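# Lift the weighted bar off its rack and hold it

## Task

Take hold of the weighted bar and raise the entire bar so that it sits at least three finger-widths above the height it had on its rack, then keep it motionless in the air while still gripping it. At the end the bar must be touching nothing except the hand(s) holding it, and no motor of either hand may show moving in hand_stopped_by, or the task counts as failed.

## Robot and tools

Robot: the upper body of a humanoid on a stand past the table's -x edge, facing about +x. It has two arms: left_arm on the +y side and right_arm on the -y side. Each ends in a five-finger hand; the left hand mirrors the right. Shoulders sit about 0.28 m above the pelvis (which is 0.01 to 0.14 m above the table), 0.06 m toward +x, and 0.10 m to their own side. A hand point can be at most 0.62 m from its shoulder. The body may be slightly turned or tilted.

World frame: z = 0 is the table top, +z up, +x away from the robot, and the table's near edge is at x = 0.18 m. Each result's state line gives, per arm, end_effector_position (metres) and end_effector_quat_wxyz in this frame. Printed positions can drift from the truth, more when an arm is stretched. Hand target lines show the pose each controller is currently driving toward. A pose unreachable line means the clearance check altered or blocked that arm's command.

Hand point: a spot 0.05 m in front of the palm, where index pad and thumb tip meet in a pinch. Its axes: +z runs along straightened fingers (which extend 0.06 to 0.07 m past it), +y points out of the palm, +x runs across the palm away from the thumb on the right hand and toward the thumb on the left hand. A wrist bracket on the little-finger side protrudes and can collide.

The row: every command uses 28 numbers in [-1, 1], always for both arms: first 14 for left_arm, then 14 for right_arm. Per arm the order is dx, dy, dz, rx, ry, rz, little, ring, middle, index, thumb_bend, thumb_turn, force_limit, speed.
- dx..rz are an offset, not a pose: a target relative to the hand point's measured pose at the start of the action, expressed in the hand point's own axes. 1.0 equals 0.6 m for dx, dy, dz and 180 degrees for the rotation; rx, ry, rz form one rotation vector. All zeros means stay put.
- little, ring, middle, index, thumb_bend are absolute finger targets: +1 straight/open, -1 fully curled/closed. thumb_turn: +1 beside the palm, -1 across in front of it. A pinch is roughly index -0.22, thumb_bend -0.75, thumb_turn -0.57.
- force_limit maps -1..+1 linearly to about 0..10 N at the fingertip (0..15 N for the two thumb motors); it only stops closing motion. speed maps -1..+1 to nearly zero..full, full meaning 0.6 s for a whole finger stroke.
There is no no-change value for hand numbers: to leave a hand alone, resend the last eight numbers used for it; if none have been sent yet, use its hand_measured six values plus hand_force_limit and hand_speed.

Tools:
- execute_actions(actions): a list of actions; each action is a list of up to 15 rows, each row lasting one 1/30 s step. If fewer than 15 rows are given, the final row repeats to fill the action. Every row in an action is measured from that action's starting pose, not from the row before. An empty list just returns state and images. Results include step readings; HELD beside an arm marks a step where its command was held back.
- move(target, speed, blocking): target is one 28-number row, offsets taken from the pose in the latest result that shows one. Both arms travel straight paths that finish together, 0.5 to 10 s long; speed is in m/s (0.002 to 0.5, default 0.25), turning capped at twice that in rad/s. Paths do not avoid obstacles or each other. The result adds a move: line with the ending (done, off_target, moving, held, fault), any limits (paced = command clipped; held = a check blocked steps, after which the arm may jump ahead), and each hand point's remaining distance. With blocking=false you get control back after 0.5 s; other motion commands are refused until a wait or stop shows the move finished.
- wait(seconds): 0 to 10; arms keep their last command.
- stop(): brakes a running move; needs room.
- zoom_image(camera, region): region [x0, y0, x1, y1] in pixels, at most 504 x 504, from cam_head, cam_high, cam_left_wrist or cam_right_wrist (each 896x504). Calibration lines give K, distortion and T_world_to_cam.
- show_instructions(): shows the reference pages.
- finished_scene(scene): ends the scene given by number; irreversible.

Motion details: each step the commanded pose is clipped to 70 mm and 16 degrees from the measured one, so large offsets need several actions. Joints are rate-limited (2.4 rad/s). Position is favoured over orientation when both cannot be met.

Gripping: with the thumb turned fully across, a hand can wrap objects 0.035 to 0.08 m thick, the object lying across the palm on the wrist side of the hand point. Turn the thumb before arriving. A motor only starts when its target changes by 0.01 or more, then runs until it reaches the target or, when closing, hits force_limit, and locks. If blocked it reports moving, later stalled. Readouts hand_measured, hand_stopped_by (moving, target, force, stalled, fault) and hand_load_n list six values in motor order; loads near zero mean the grip is lost. For a soft grip close with speed -0.9 or lower. To tighten, raise force_limit and send a more-closed target; to loosen, send a more-open one.

Avoid: knocking anything off the table, dropping or slamming the bar, hard pushes, and arms striking or pressing each other (any part, fingers included). Joint torque limits are 22.2 N m except wrist pitch and wrist yaw at 4.45 N m, and a held load counts; exceeding one freezes that arm for 10 s. Motors heat while holding loads: a MOTOR HOT warning appears at 90 °C, and at 120 °C the arm drops. The simulation keeps running while you compose replies, holding the last command.

Each tool is called after "Emit:" as name(argument=value, ...), one argument or row to a line, values as JSON.

Reference images:

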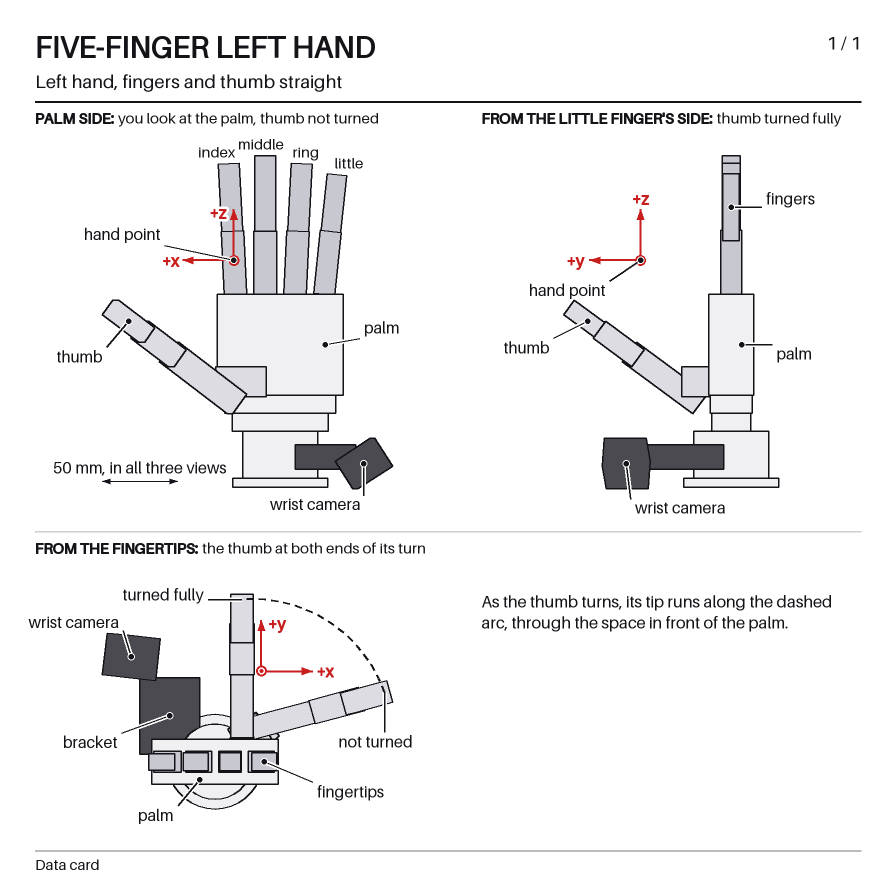

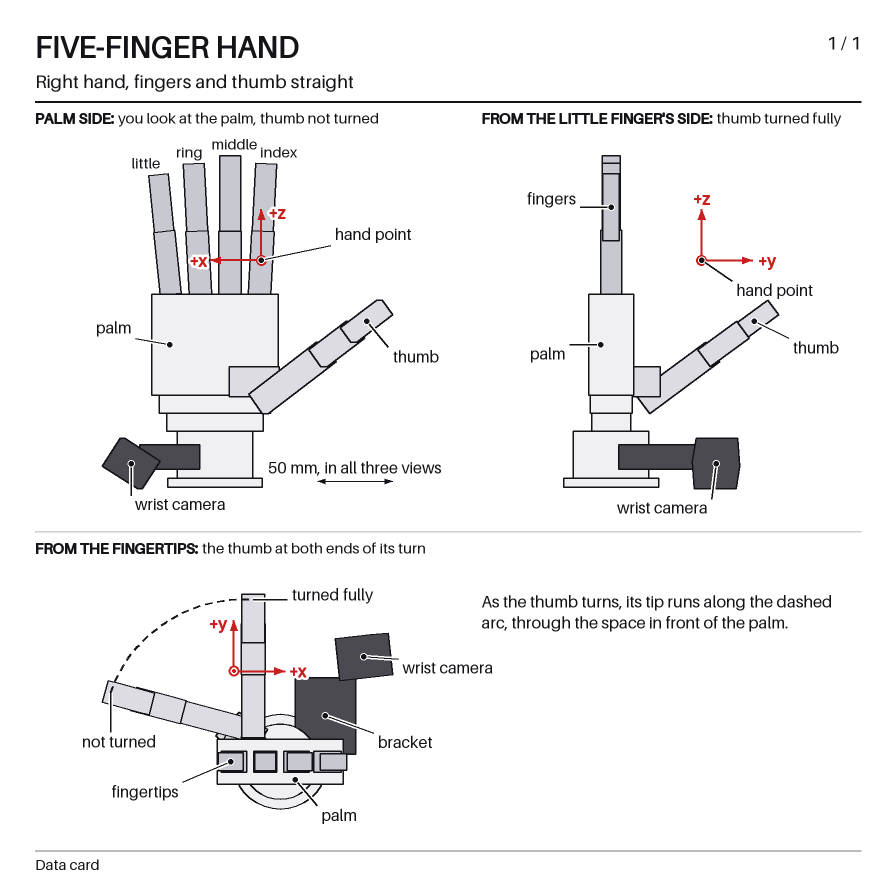

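## Session

Emit:
execute_actions(
  actions=[],
)

Scene clock: 0.00 s.
left_arm: end_effector_position=(+0.0961, +0.1173, +0.4214) hand_measured=(+1.000, +1.000, +1.000, +1.000, +1.000, +1.000) hand_load_n=(+0.0, +0.0, +0.0, +0.0, +0.0, +0.0) hand_stopped_by=(target, target, target, target, target, target) hand_force_limit=0.00 hand_speed=-0.80 end_effector_quat_wxyz=(+0.013, -0.014, -0.199, +0.980) | right_arm: end_effector_position=(+0.2088, -0.1176, +0.4217) hand_measured=(+1.000, +1.000, +1.000, +1.000, +1.000, +1.000) hand_load_n=(+0.0, +0.0, +0.0, +0.0, +0.0, +0.0) hand_stopped_by=(target, target, target, target, target, target) hand_force_limit=0.00 hand_speed=-0.80 end_effector_quat_wxyz=(+0.974, -0.154, +0.161, +0.048)
Joint positions: left_arm=[ 0.002  0.443  0.377 -0.673 -0.619 -1.047 -0.465] | right_arm=[-0.155 -0.447 -0.235 -0.381  0.563 -0.853  0.358]
Joint velocities: left_arm=[ 0.003  0.    -0.017  0.    -0.015  0.     0.   ] | right_arm=[ 0.    -0.006 -0.002  0.003  0.003  0.     0.   ]
Motor temperatures (°C, as the motors report them): left_arm=[43 38 46 40 40 32 31] | right_arm=[46 42 47 40 41 30 32]
Hand target (left_arm): +0.096, +0.117, +0.421; +0.013, -0.014, -0.199, +0.980
Hand target (right_arm): +0.209, -0.118, +0.422; +0.974, -0.154, +0.161, +0.048

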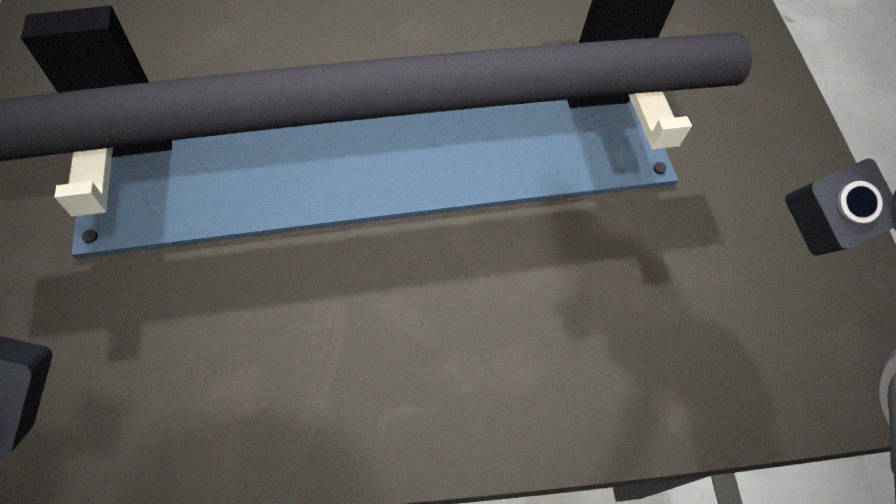

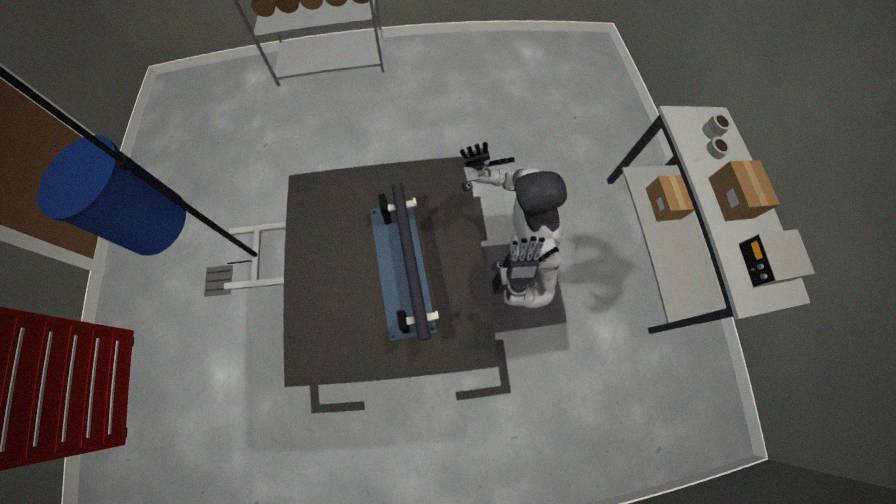

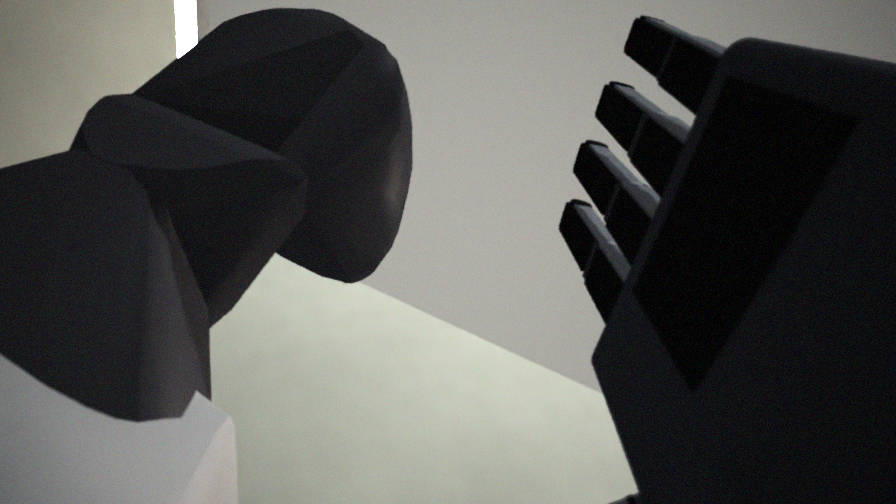

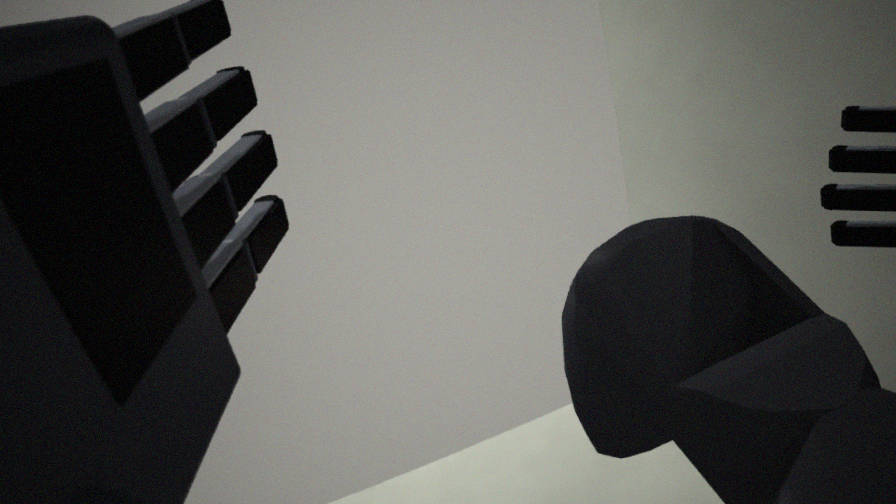

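Emit:
zoom_image(
  camera="cam_high",
  region=[300, 140, 580, 360],
)

Emit:
zoom_image(
  camera="cam_head",
  region=[500, 0, 800, 200],
)

Emit:
zoom_image(
  camera="cam_head",
  region=[0, 0, 300, 270],
)

Region (300, 140, 580, 360) of cam_high's 896x504 image, scaled by 1.800, with more detail than that image has; it fills the top 396 rows of this view, and the rest is white.

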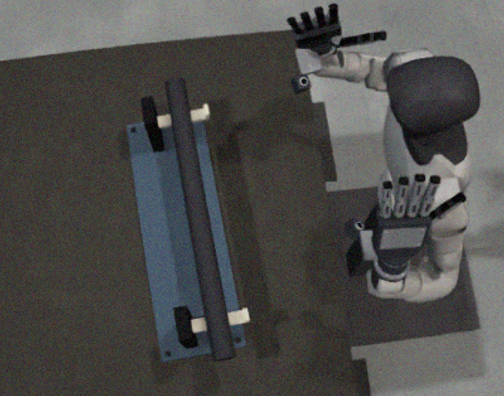

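Region (500, 0, 800, 200) of cam_head's 896x504 image, scaled by 1.680, with more detail than that image has.

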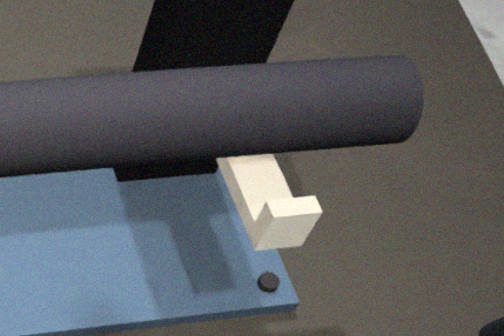

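Region (0, 0, 300, 270) of cam_head's 896x504 image, scaled by 1.680, with more detail than that image has; it fills the top 454 rows of this view, and the rest is white.

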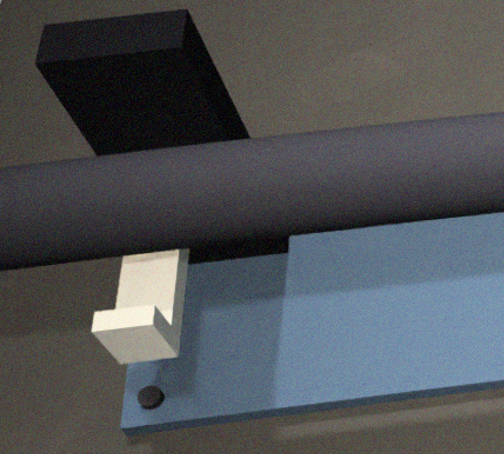

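Emit:
move(
  target=[-0.381,0.038,-0.303,-0.453,-0.605,0.1115,1,1,1,1,1,-1,0,0.5, 0.317,0.0757,-0.178,-0.430,0.493,-0.217,1,1,1,1,1,-1,0,0.5],
  speed=0.25,
)

Scene clock: 70.17 s.
left_arm: end_effector_position=(+0.3256, +0.1429, +0.2432) hand_measured=(+1.000, +1.000, +1.000, +1.000, +1.000, -1.000) hand_load_n=(+0.0, +0.0, +0.0, +0.0, +0.0, +0.0) hand_stopped_by=(target, target, target, target, target, target) hand_force_limit=0.00 hand_speed=0.50 end_effector_quat_wxyz=(-0.253, +0.663, -0.657, +0.252) | right_arm: end_effector_position=(+0.3556, -0.1078, +0.2724) hand_measured=(+1.000, +1.000, +1.000, +1.000, +1.000, -1.000) hand_load_n=(+0.0, +0.0, +0.0, +0.0, +0.0, +0.0) hand_stopped_by=(target, target, target, target, target, target) hand_force_limit=0.00 hand_speed=0.50 end_effector_quat_wxyz=(-0.317, +0.651, -0.625, +0.292)
Joint positions: left_arm=[-1.58   1.36  -0.887 -0.624  0.268  1.169 -1.48 ] | right_arm=[-1.563 -1.283  0.813 -0.583 -0.228  1.15   1.302]
Joint velocities: left_arm=[ 0.     0.    -0.003  0.008  0.014  0.003 -0.024] | right_arm=[-0.006  0.003 -0.003  0.003  0.002  0.     0.   ]
Motor temperatures (°C, as the motors report them): left_arm=[44 40 47 41 40 33 32] | right_arm=[48 44 48 41 41 31 33]
Hand target (left_arm): +0.326, +0.143, +0.243; -0.254, +0.664, -0.656, +0.252
Hand target (right_arm): +0.356, -0.108, +0.273; -0.317, +0.650, -0.626, +0.293
Off the commanded pose (left_arm): 0.019 m, 6 deg.
Off the commanded pose (right_arm): 0.024 m, 7 deg.
joint sent to its limit (left arm) — the command would take joint 1 (shoulder pitch) past its lower limit, so that joint was sent only as far as its limit.
joint sent to its limit (right arm) — the command would take joint 1 (shoulder pitch) past its lower limit, so that joint was sent only as far as its limit.
move: off_target (left_arm, right_arm); limits=paced
camera_calibration (this result's frames):
cam_left_wrist: T_world_to_cam=[[0.7392, 0.176151, 0.650041, -0.425609], [-0.216517, -0.851795, 0.477038, 0.0821987], [0.637733, -0.493372, -0.591508, 0.140314], [0, 0, 0, 1]] pos_world=[0.242925, 0.214215, 0.320448]
cam_right_wrist: T_world_to_cam=[[-0.648693, 0.0590559, -0.758755, 0.439795], [-0.383995, 0.835376, 0.393313, 0.125493], [0.657073, 0.546498, -0.519225, 0.0949263], [0, 0, 0, 1]] pos_world=[0.271107, -0.182683, 0.333627]

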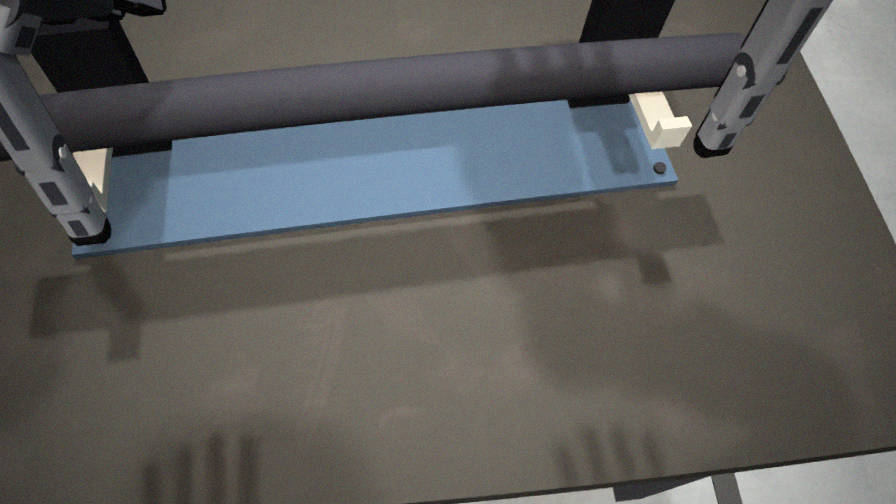

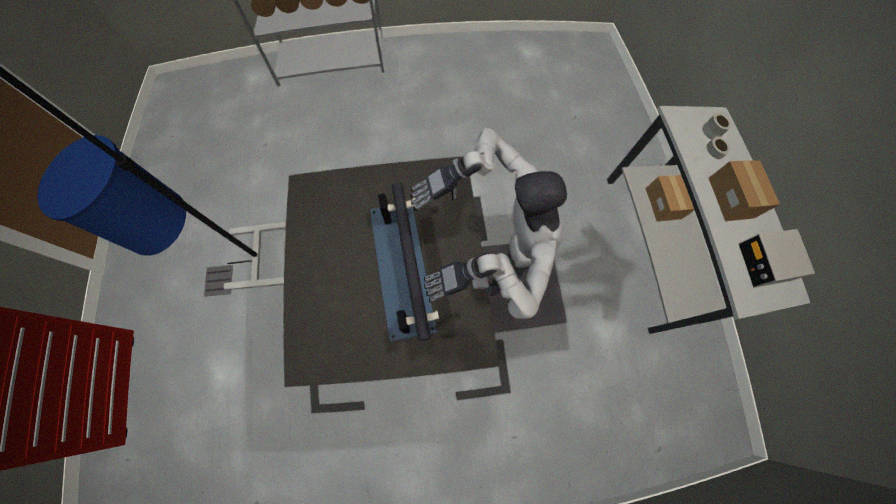

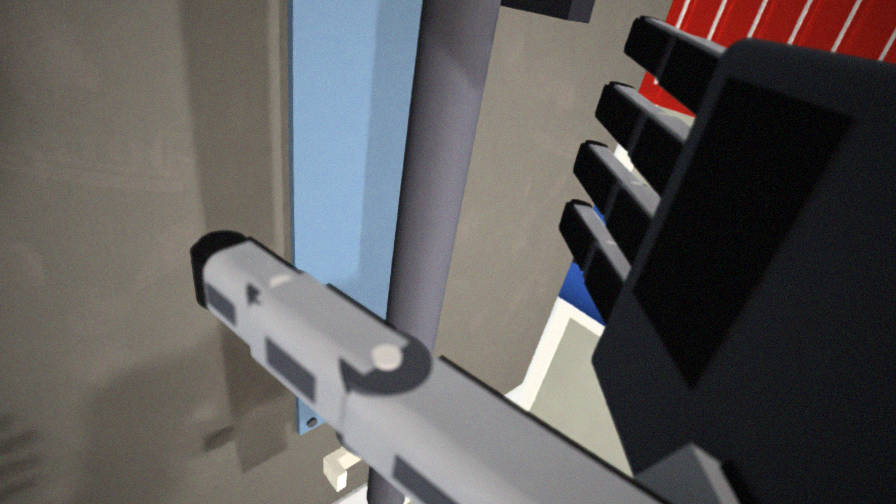

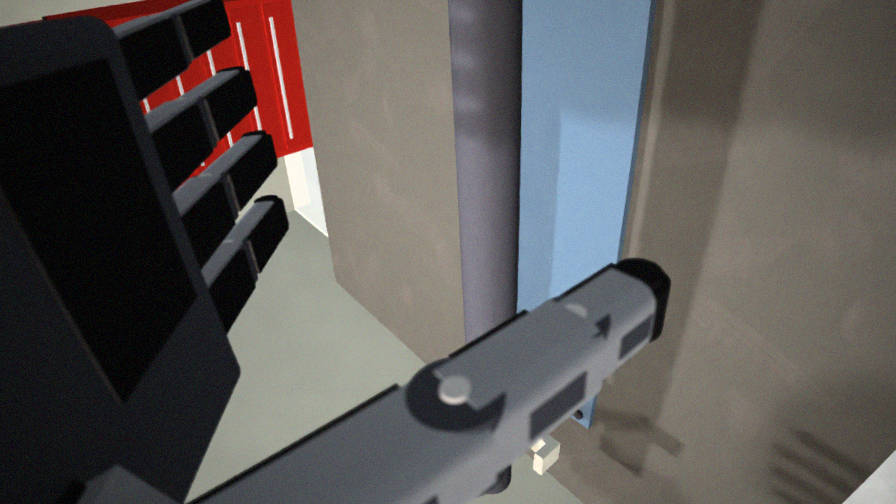

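Emit:
move(
  target=[0.052,0.021,0.185,0.0174,-0.0194,-0.0195,1,1,1,1,1,-1,0,0.5, -0.059,0.100,0.197,-0.0337,-0.0076,-0.0137,1,1,1,1,1,-1,0,0.5],
  speed=0.15,
)

Scene clock: 85.43 s.
left_arm: end_effector_position=(+0.3921, +0.1099, +0.1529) hand_measured=(+1.000, +1.000, +1.000, +1.000, +1.000, -1.000) hand_load_n=(+0.0, +0.0, +0.0, +0.0, +0.0, +0.0) hand_stopped_by=(target, target, target, target, target, target) hand_force_limit=0.00 hand_speed=0.50 end_effector_quat_wxyz=(-0.272, +0.690, -0.618, +0.261) | right_arm: end_effector_position=(+0.3996, -0.0713, +0.1438) hand_measured=(+1.000, +1.000, +1.000, +1.000, +1.000, -1.000) hand_load_n=(+0.0, +0.0, +0.0, +0.0, +0.0, +0.0) hand_stopped_by=(target, target, target, target, target, target) hand_force_limit=0.00 hand_speed=0.50 end_effector_quat_wxyz=(-0.270, +0.690, -0.617, +0.267)
Joint positions: left_arm=[-1.36   0.954 -1.055 -0.347  0.417  1.292 -1.098] | right_arm=[-1.351 -0.873  1.057 -0.235 -0.327  1.046  0.961]
Joint velocities: left_arm=[-0.005  0.012 -0.014  0.003 -0.017  0.     0.003] | right_arm=[ 0.017  0.014  0.009  0.012  0.011 -0.001 -0.001]
Motor temperatures (°C, as the motors report them): left_arm=[50 39 48 40 40 32 32] | right_arm=[52 43 48 41 41 31 33]
Hand target (left_arm): +0.393, +0.110, +0.154; -0.273, +0.689, -0.618, +0.263
Hand target (right_arm): +0.401, -0.071, +0.145; -0.272, +0.689, -0.615, +0.270
Off the commanded pose (left_arm): 0.003 m, 2 deg.
Off the commanded pose (right_arm): 0.012 m, 2 deg.
move: off_target (right_arm)
camera_calibration (this result's frames):
cam_left_wrist: T_world_to_cam=[[0.69064, 0.255995, 0.676375, -0.404031], [-0.159033, -0.858602, 0.487352, 0.0882053], [0.705496, -0.44415, -0.552273, -0.00968733], [0, 0, 0, 1]] pos_world=[0.299902, 0.174861, 0.22494]
cam_right_wrist: T_world_to_cam=[[-0.728355, -0.0175423, -0.684975, 0.38437], [-0.381914, 0.840381, 0.384579, 0.163216], [0.568894, 0.541712, -0.618796, 0.0285085], [0, 0, 0, 1]] pos_world=[0.326074, -0.145864, 0.218156]

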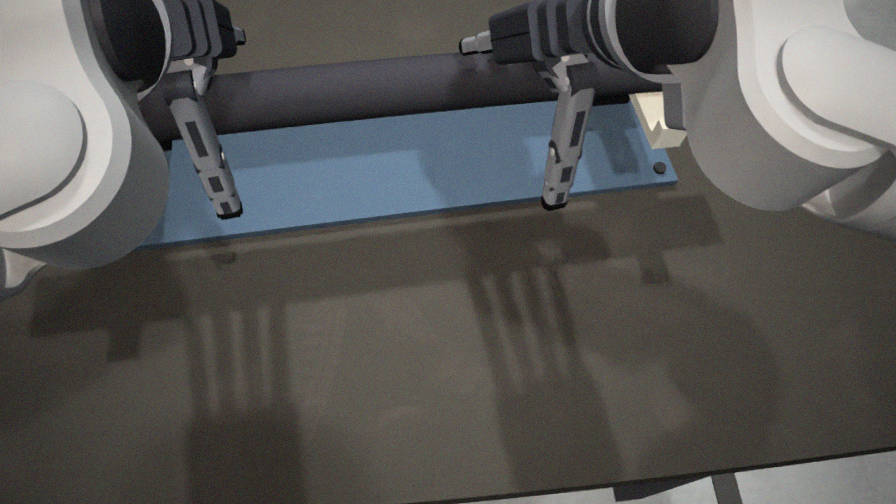

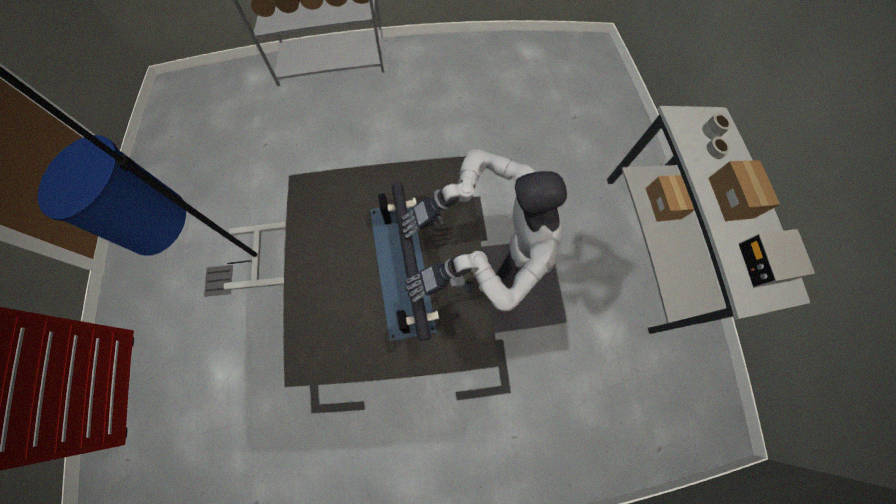

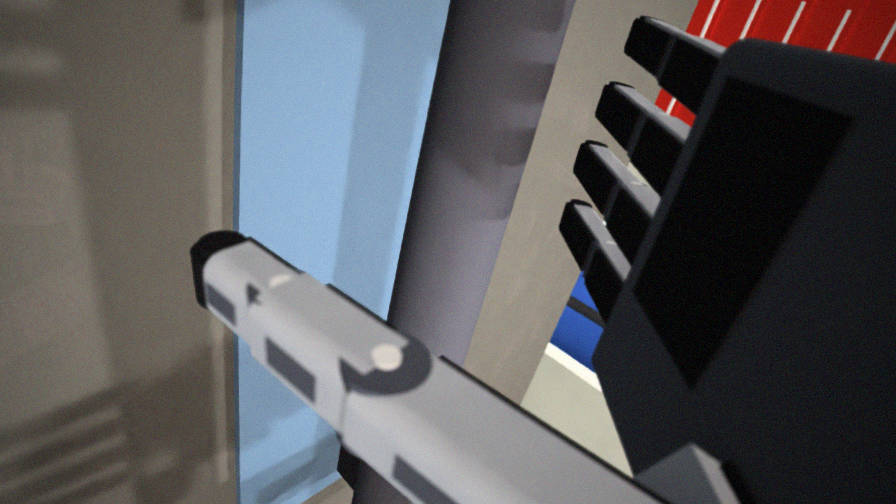

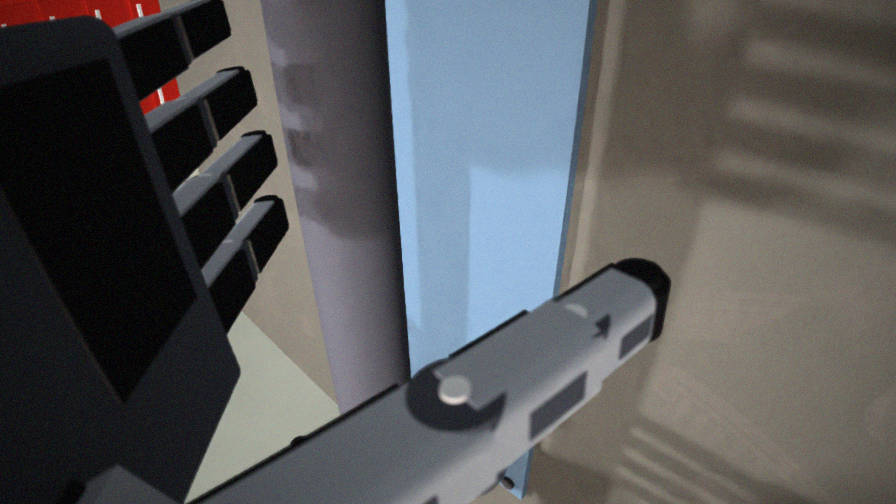

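Emit:
zoom_image(
  camera="cam_left_wrist",
  region=[300, 0, 700, 400],
)

Emit:
zoom_image(
  camera="cam_right_wrist",
  region=[150, 0, 550, 400],
)

Region (300, 0, 700, 400) of cam_left_wrist's 896x504 image, scaled by 1.260, with more detail than that image has.

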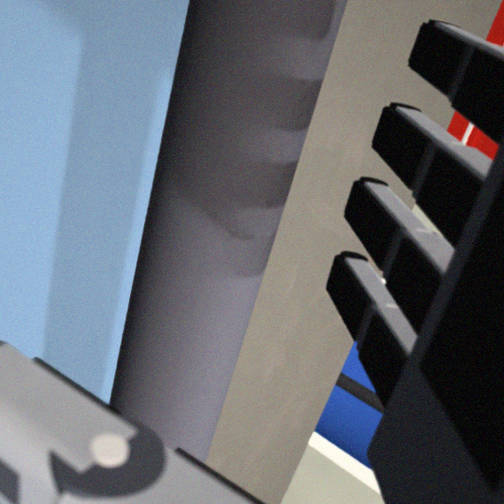

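Region (150, 0, 550, 400) of cam_right_wrist's 896x504 image, scaled by 1.260, with more detail than that image has.

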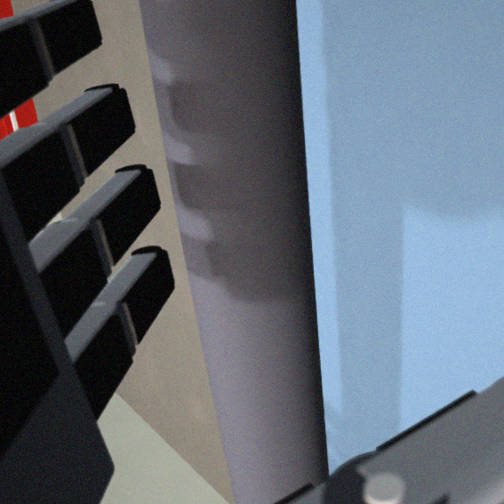

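Emit:
move(
  target=[-0.015,0.013,0.09,0,0,0,1,1,1,1,1,-1,0,0.5, -0.017,-0.033,0.11,0,0,0,1,1,1,1,1,-1,0,0.5],
  speed=0.08,
)

Scene clock: 105.33 s.
left_arm: end_effector_position=(+0.4242, +0.1231, +0.1098) hand_measured=(+1.000, +1.000, +1.000, +1.000, +1.000, -1.000) hand_load_n=(+0.0, +0.0, +0.0, +0.0, +0.0, +0.0) hand_stopped_by=(target, target, target, target, target, target) hand_force_limit=0.00 hand_speed=0.50 end_effector_quat_wxyz=(-0.271, +0.692, -0.615, +0.262) | right_arm: end_effector_position=(+0.4540, -0.0574, +0.1060) hand_measured=(+1.000, +1.000, +1.000, +1.000, +1.000, -1.000) hand_load_n=(+0.0, +0.0, +0.0, +0.0, +0.0, +0.0) hand_stopped_by=(target, target, target, target, target, target) hand_force_limit=0.00 hand_speed=0.50 end_effector_quat_wxyz=(-0.261, +0.694, -0.614, +0.271)
Joint positions: left_arm=[-1.212  0.857 -0.964 -0.05   0.381  1.029 -0.896] | right_arm=[-1.385 -0.591  1.07   0.37  -0.327  0.72   0.81 ]
Joint velocities: left_arm=[-0.002 -0.003 -0.005  0.005 -0.006 -0.002  0.   ] | right_arm=[-0.014  0.006 -0.018  0.009  0.003 -0.005  0.   ]
Motor temperatures (°C, as the motors report them): left_arm=[58 39 49 40 40 33 33] | right_arm=[58 43 49 41 41 31 33]
Hand target (left_arm): +0.424, +0.122, +0.110; -0.269, +0.693, -0.615, +0.264
Hand target (right_arm): +0.454, -0.056, +0.107; -0.262, +0.694, -0.613, +0.271
Off the commanded pose (left_arm): 0.003 m, 0 deg.
Off the commanded pose (right_arm): 0.007 m, 1 deg.
move: off_target (right_arm)
camera_calibration (this result's frames):
cam_left_wrist: T_world_to_cam=[[0.687911, 0.264038, 0.676064, -0.400252], [-0.153951, -0.857201, 0.491431, 0.122849], [0.709279, -0.442142, -0.54903, -0.0525156], [0, 0, 0, 1]] pos_world=[0.331499, 0.187769, 0.181391]
cam_right_wrist: T_world_to_cam=[[-0.732239, -0.0320429, -0.680294, 0.398769], [-0.380593, 0.847614, 0.36973, 0.188304], [0.564779, 0.529645, -0.632851, -0.0306438], [0, 0, 0, 1]] pos_world=[0.380968, -0.130601, 0.182266]

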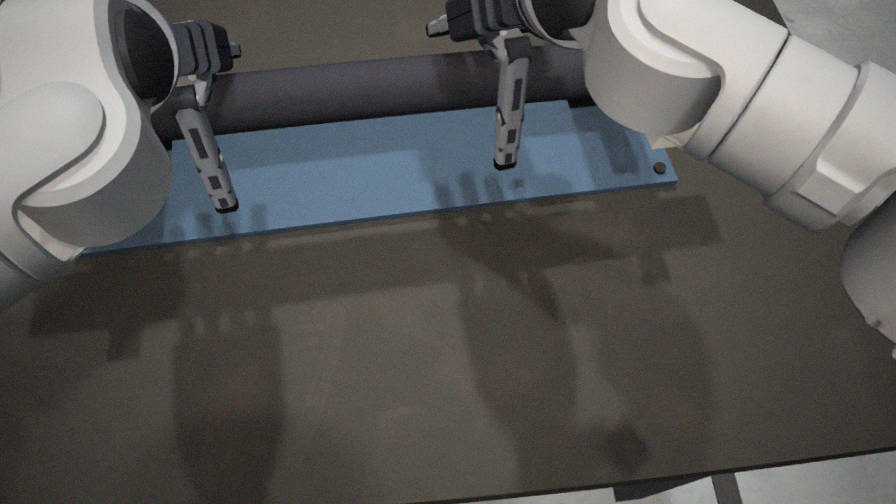

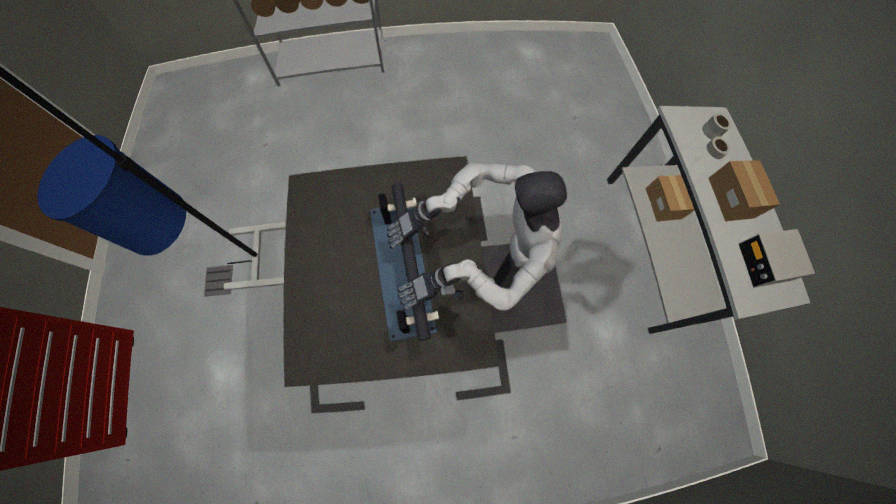

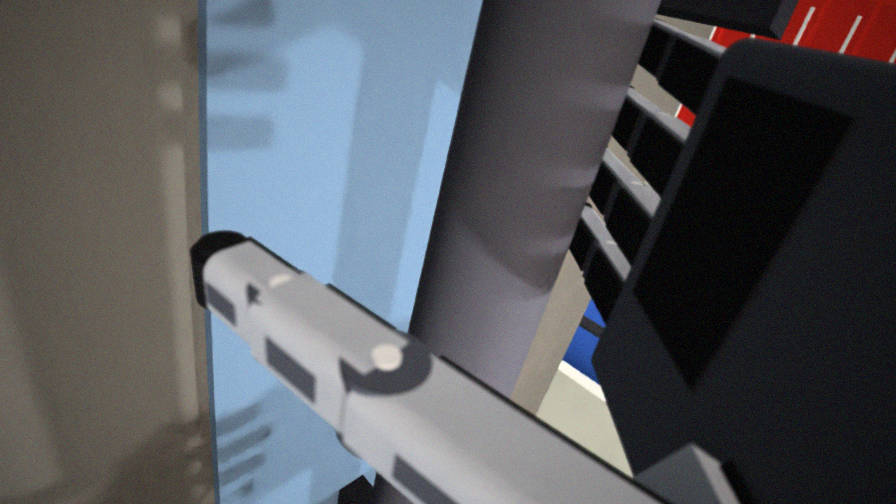

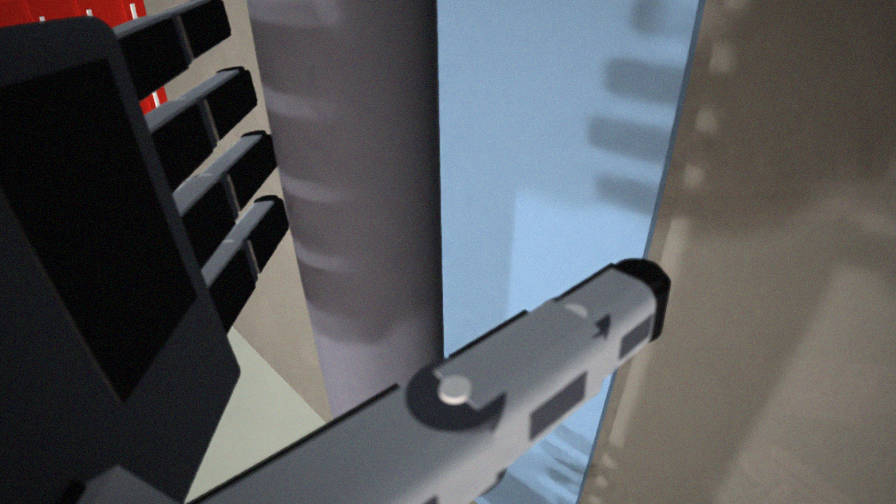

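Emit:
zoom_image(
  camera="cam_left_wrist",
  region=[350, 0, 750, 400],
)

Emit:
zoom_image(
  camera="cam_right_wrist",
  region=[150, 0, 550, 400],
)

Region (350, 0, 750, 400) of cam_left_wrist's 896x504 image, scaled by 1.260, with more detail than that image has.

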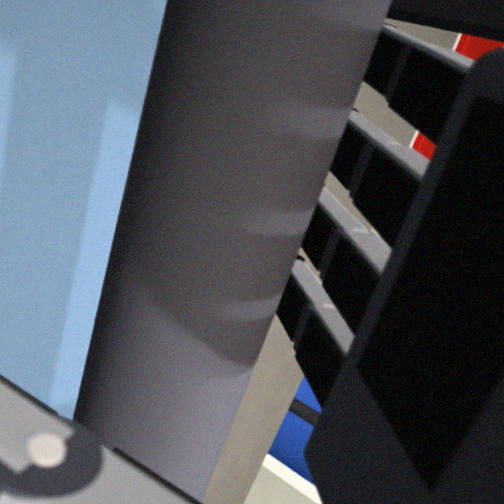

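Region (150, 0, 550, 400) of cam_right_wrist's 896x504 image, scaled by 1.260, with more detail than that image has.

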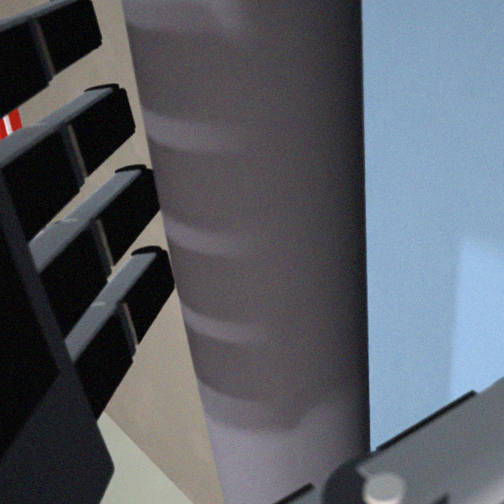

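Emit:
move(
  target=[0,0,0.065,0,0,0,1,1,1,1,1,-1,0,0.5, 0,0,0.075,0,0,0,1,1,1,1,1,-1,0,0.5],
  speed=0.04,
)

Scene clock: 122.57 s.
left_arm: end_effector_position=(+0.4520, +0.1275, +0.0822) hand_measured=(+1.000, +1.000, +1.000, +1.000, +1.000, -1.000) hand_load_n=(+0.0, +0.0, +0.0, +0.0, +0.0, +0.0) hand_stopped_by=(target, target, target, target, target, target) hand_force_limit=0.00 hand_speed=0.50 end_effector_quat_wxyz=(-0.272, +0.693, -0.614, +0.262) | right_arm: end_effector_position=(+0.4809, -0.0580, +0.0711) hand_measured=(+1.000, +1.000, +1.000, +1.000, +1.000, -1.000) hand_load_n=(+0.0, +0.0, +0.0, +0.0, +0.0, +0.0) hand_stopped_by=(target, target, target, target, target, target) hand_force_limit=0.00 hand_speed=0.50 end_effector_quat_wxyz=(-0.252, +0.698, -0.611, +0.274)
Joint positions: left_arm=[-1.203  0.734 -0.941  0.275  0.363  0.815 -0.773] | right_arm=[-1.424 -0.367  1.066  0.928 -0.326  0.402  0.663]
Joint velocities: left_arm=[ 0.006 -0.006  0.003  0.002  0.002 -0.001  0.   ] | right_arm=[-0.006  0.    -0.021  0.029  0.    -0.021  0.   ]
Motor temperatures (°C, as the motors report them): left_arm=[62 40 49 40 40 32 33] | right_arm=[63 43 49 41 41 31 33]
Hand target (left_arm): +0.452, +0.126, +0.082; -0.269, +0.694, -0.614, +0.263
Hand target (right_arm): +0.481, -0.056, +0.072; -0.255, +0.698, -0.611, +0.272
Off the commanded pose (left_arm): 0.002 m, 0 deg.
Off the commanded pose (right_arm): 0.006 m, 1 deg.
move: off_target (right_arm)
camera_calibration (this result's frames):
cam_left_wrist: T_world_to_cam=[[0.686429, 0.26613, 0.67675, -0.401519], [-0.150974, -0.858197, 0.490618, 0.143295], [0.711352, -0.438946, -0.548912, -0.0867871], [0, 0, 0, 1]] pos_world=[0.358984, 0.191737, 0.153786]
cam_right_wrist: T_world_to_cam=[[-0.73706, -0.0487144, -0.674069, 0.395587], [-0.38149, 0.85329, 0.355473, 0.213719], [0.55786, 0.519155, -0.64751, -0.0638881], [0, 0, 0, 1]] pos_world=[0.408744, -0.129926, 0.149314]

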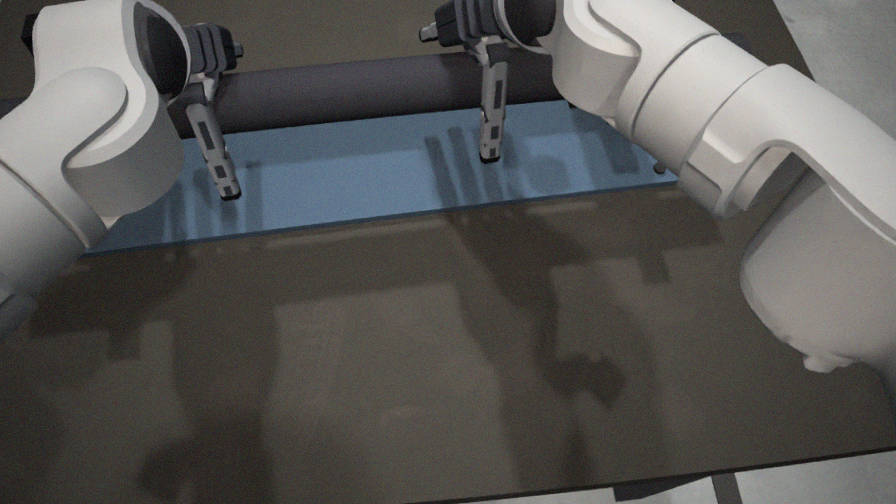

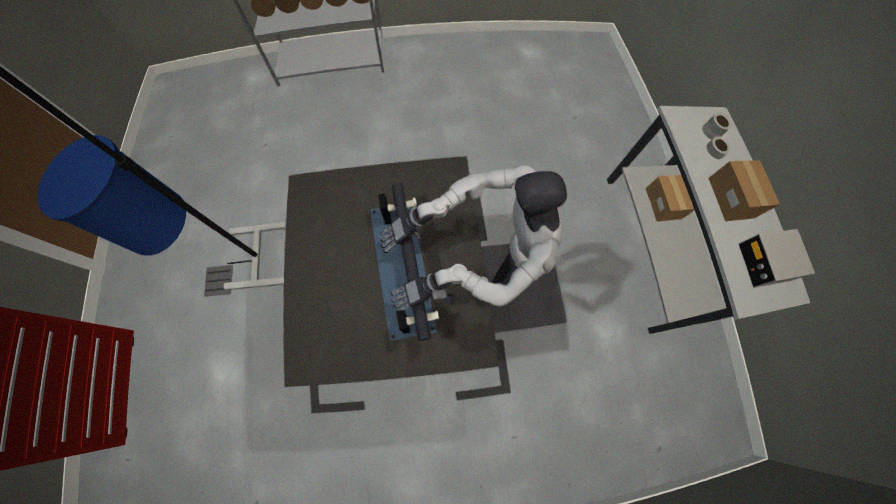

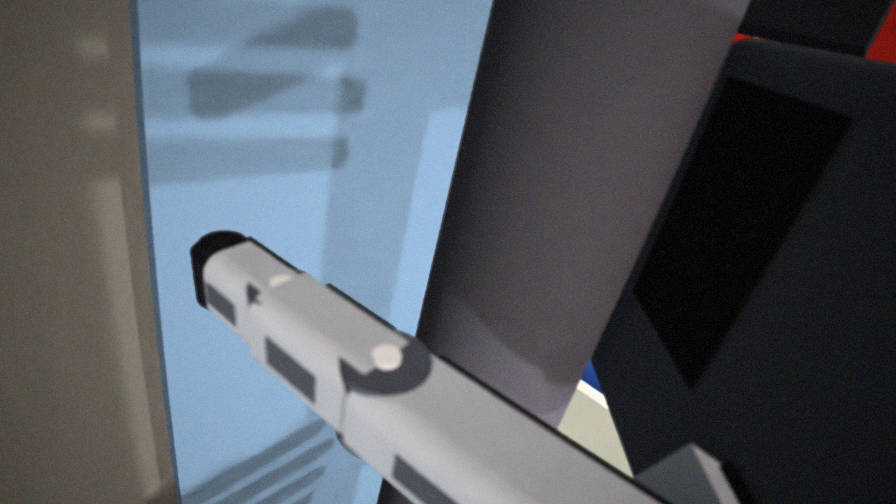

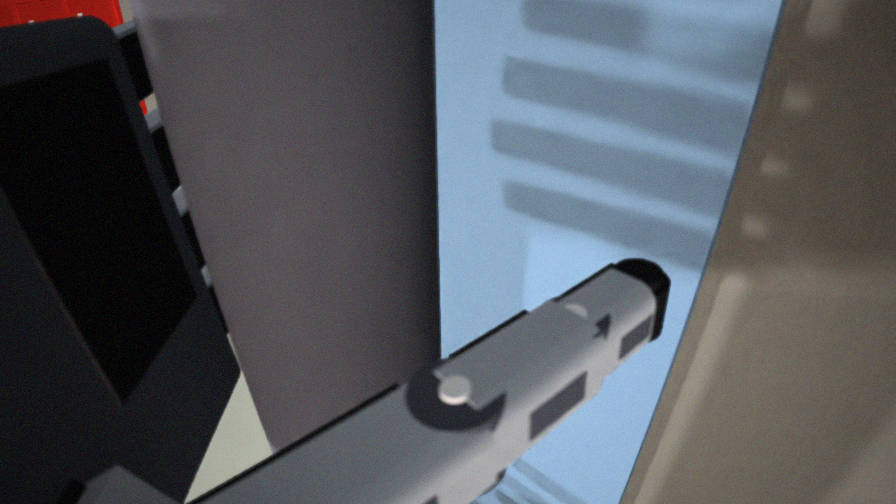

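Emit:
zoom_image(
  camera="cam_left_wrist",
  region=[392, 0, 896, 504],
)

Region (392, 0, 896, 504) of cam_left_wrist's 896x504 image, scaled by 1.000.

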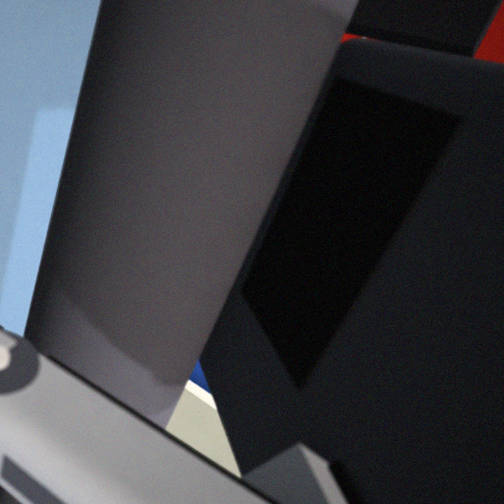

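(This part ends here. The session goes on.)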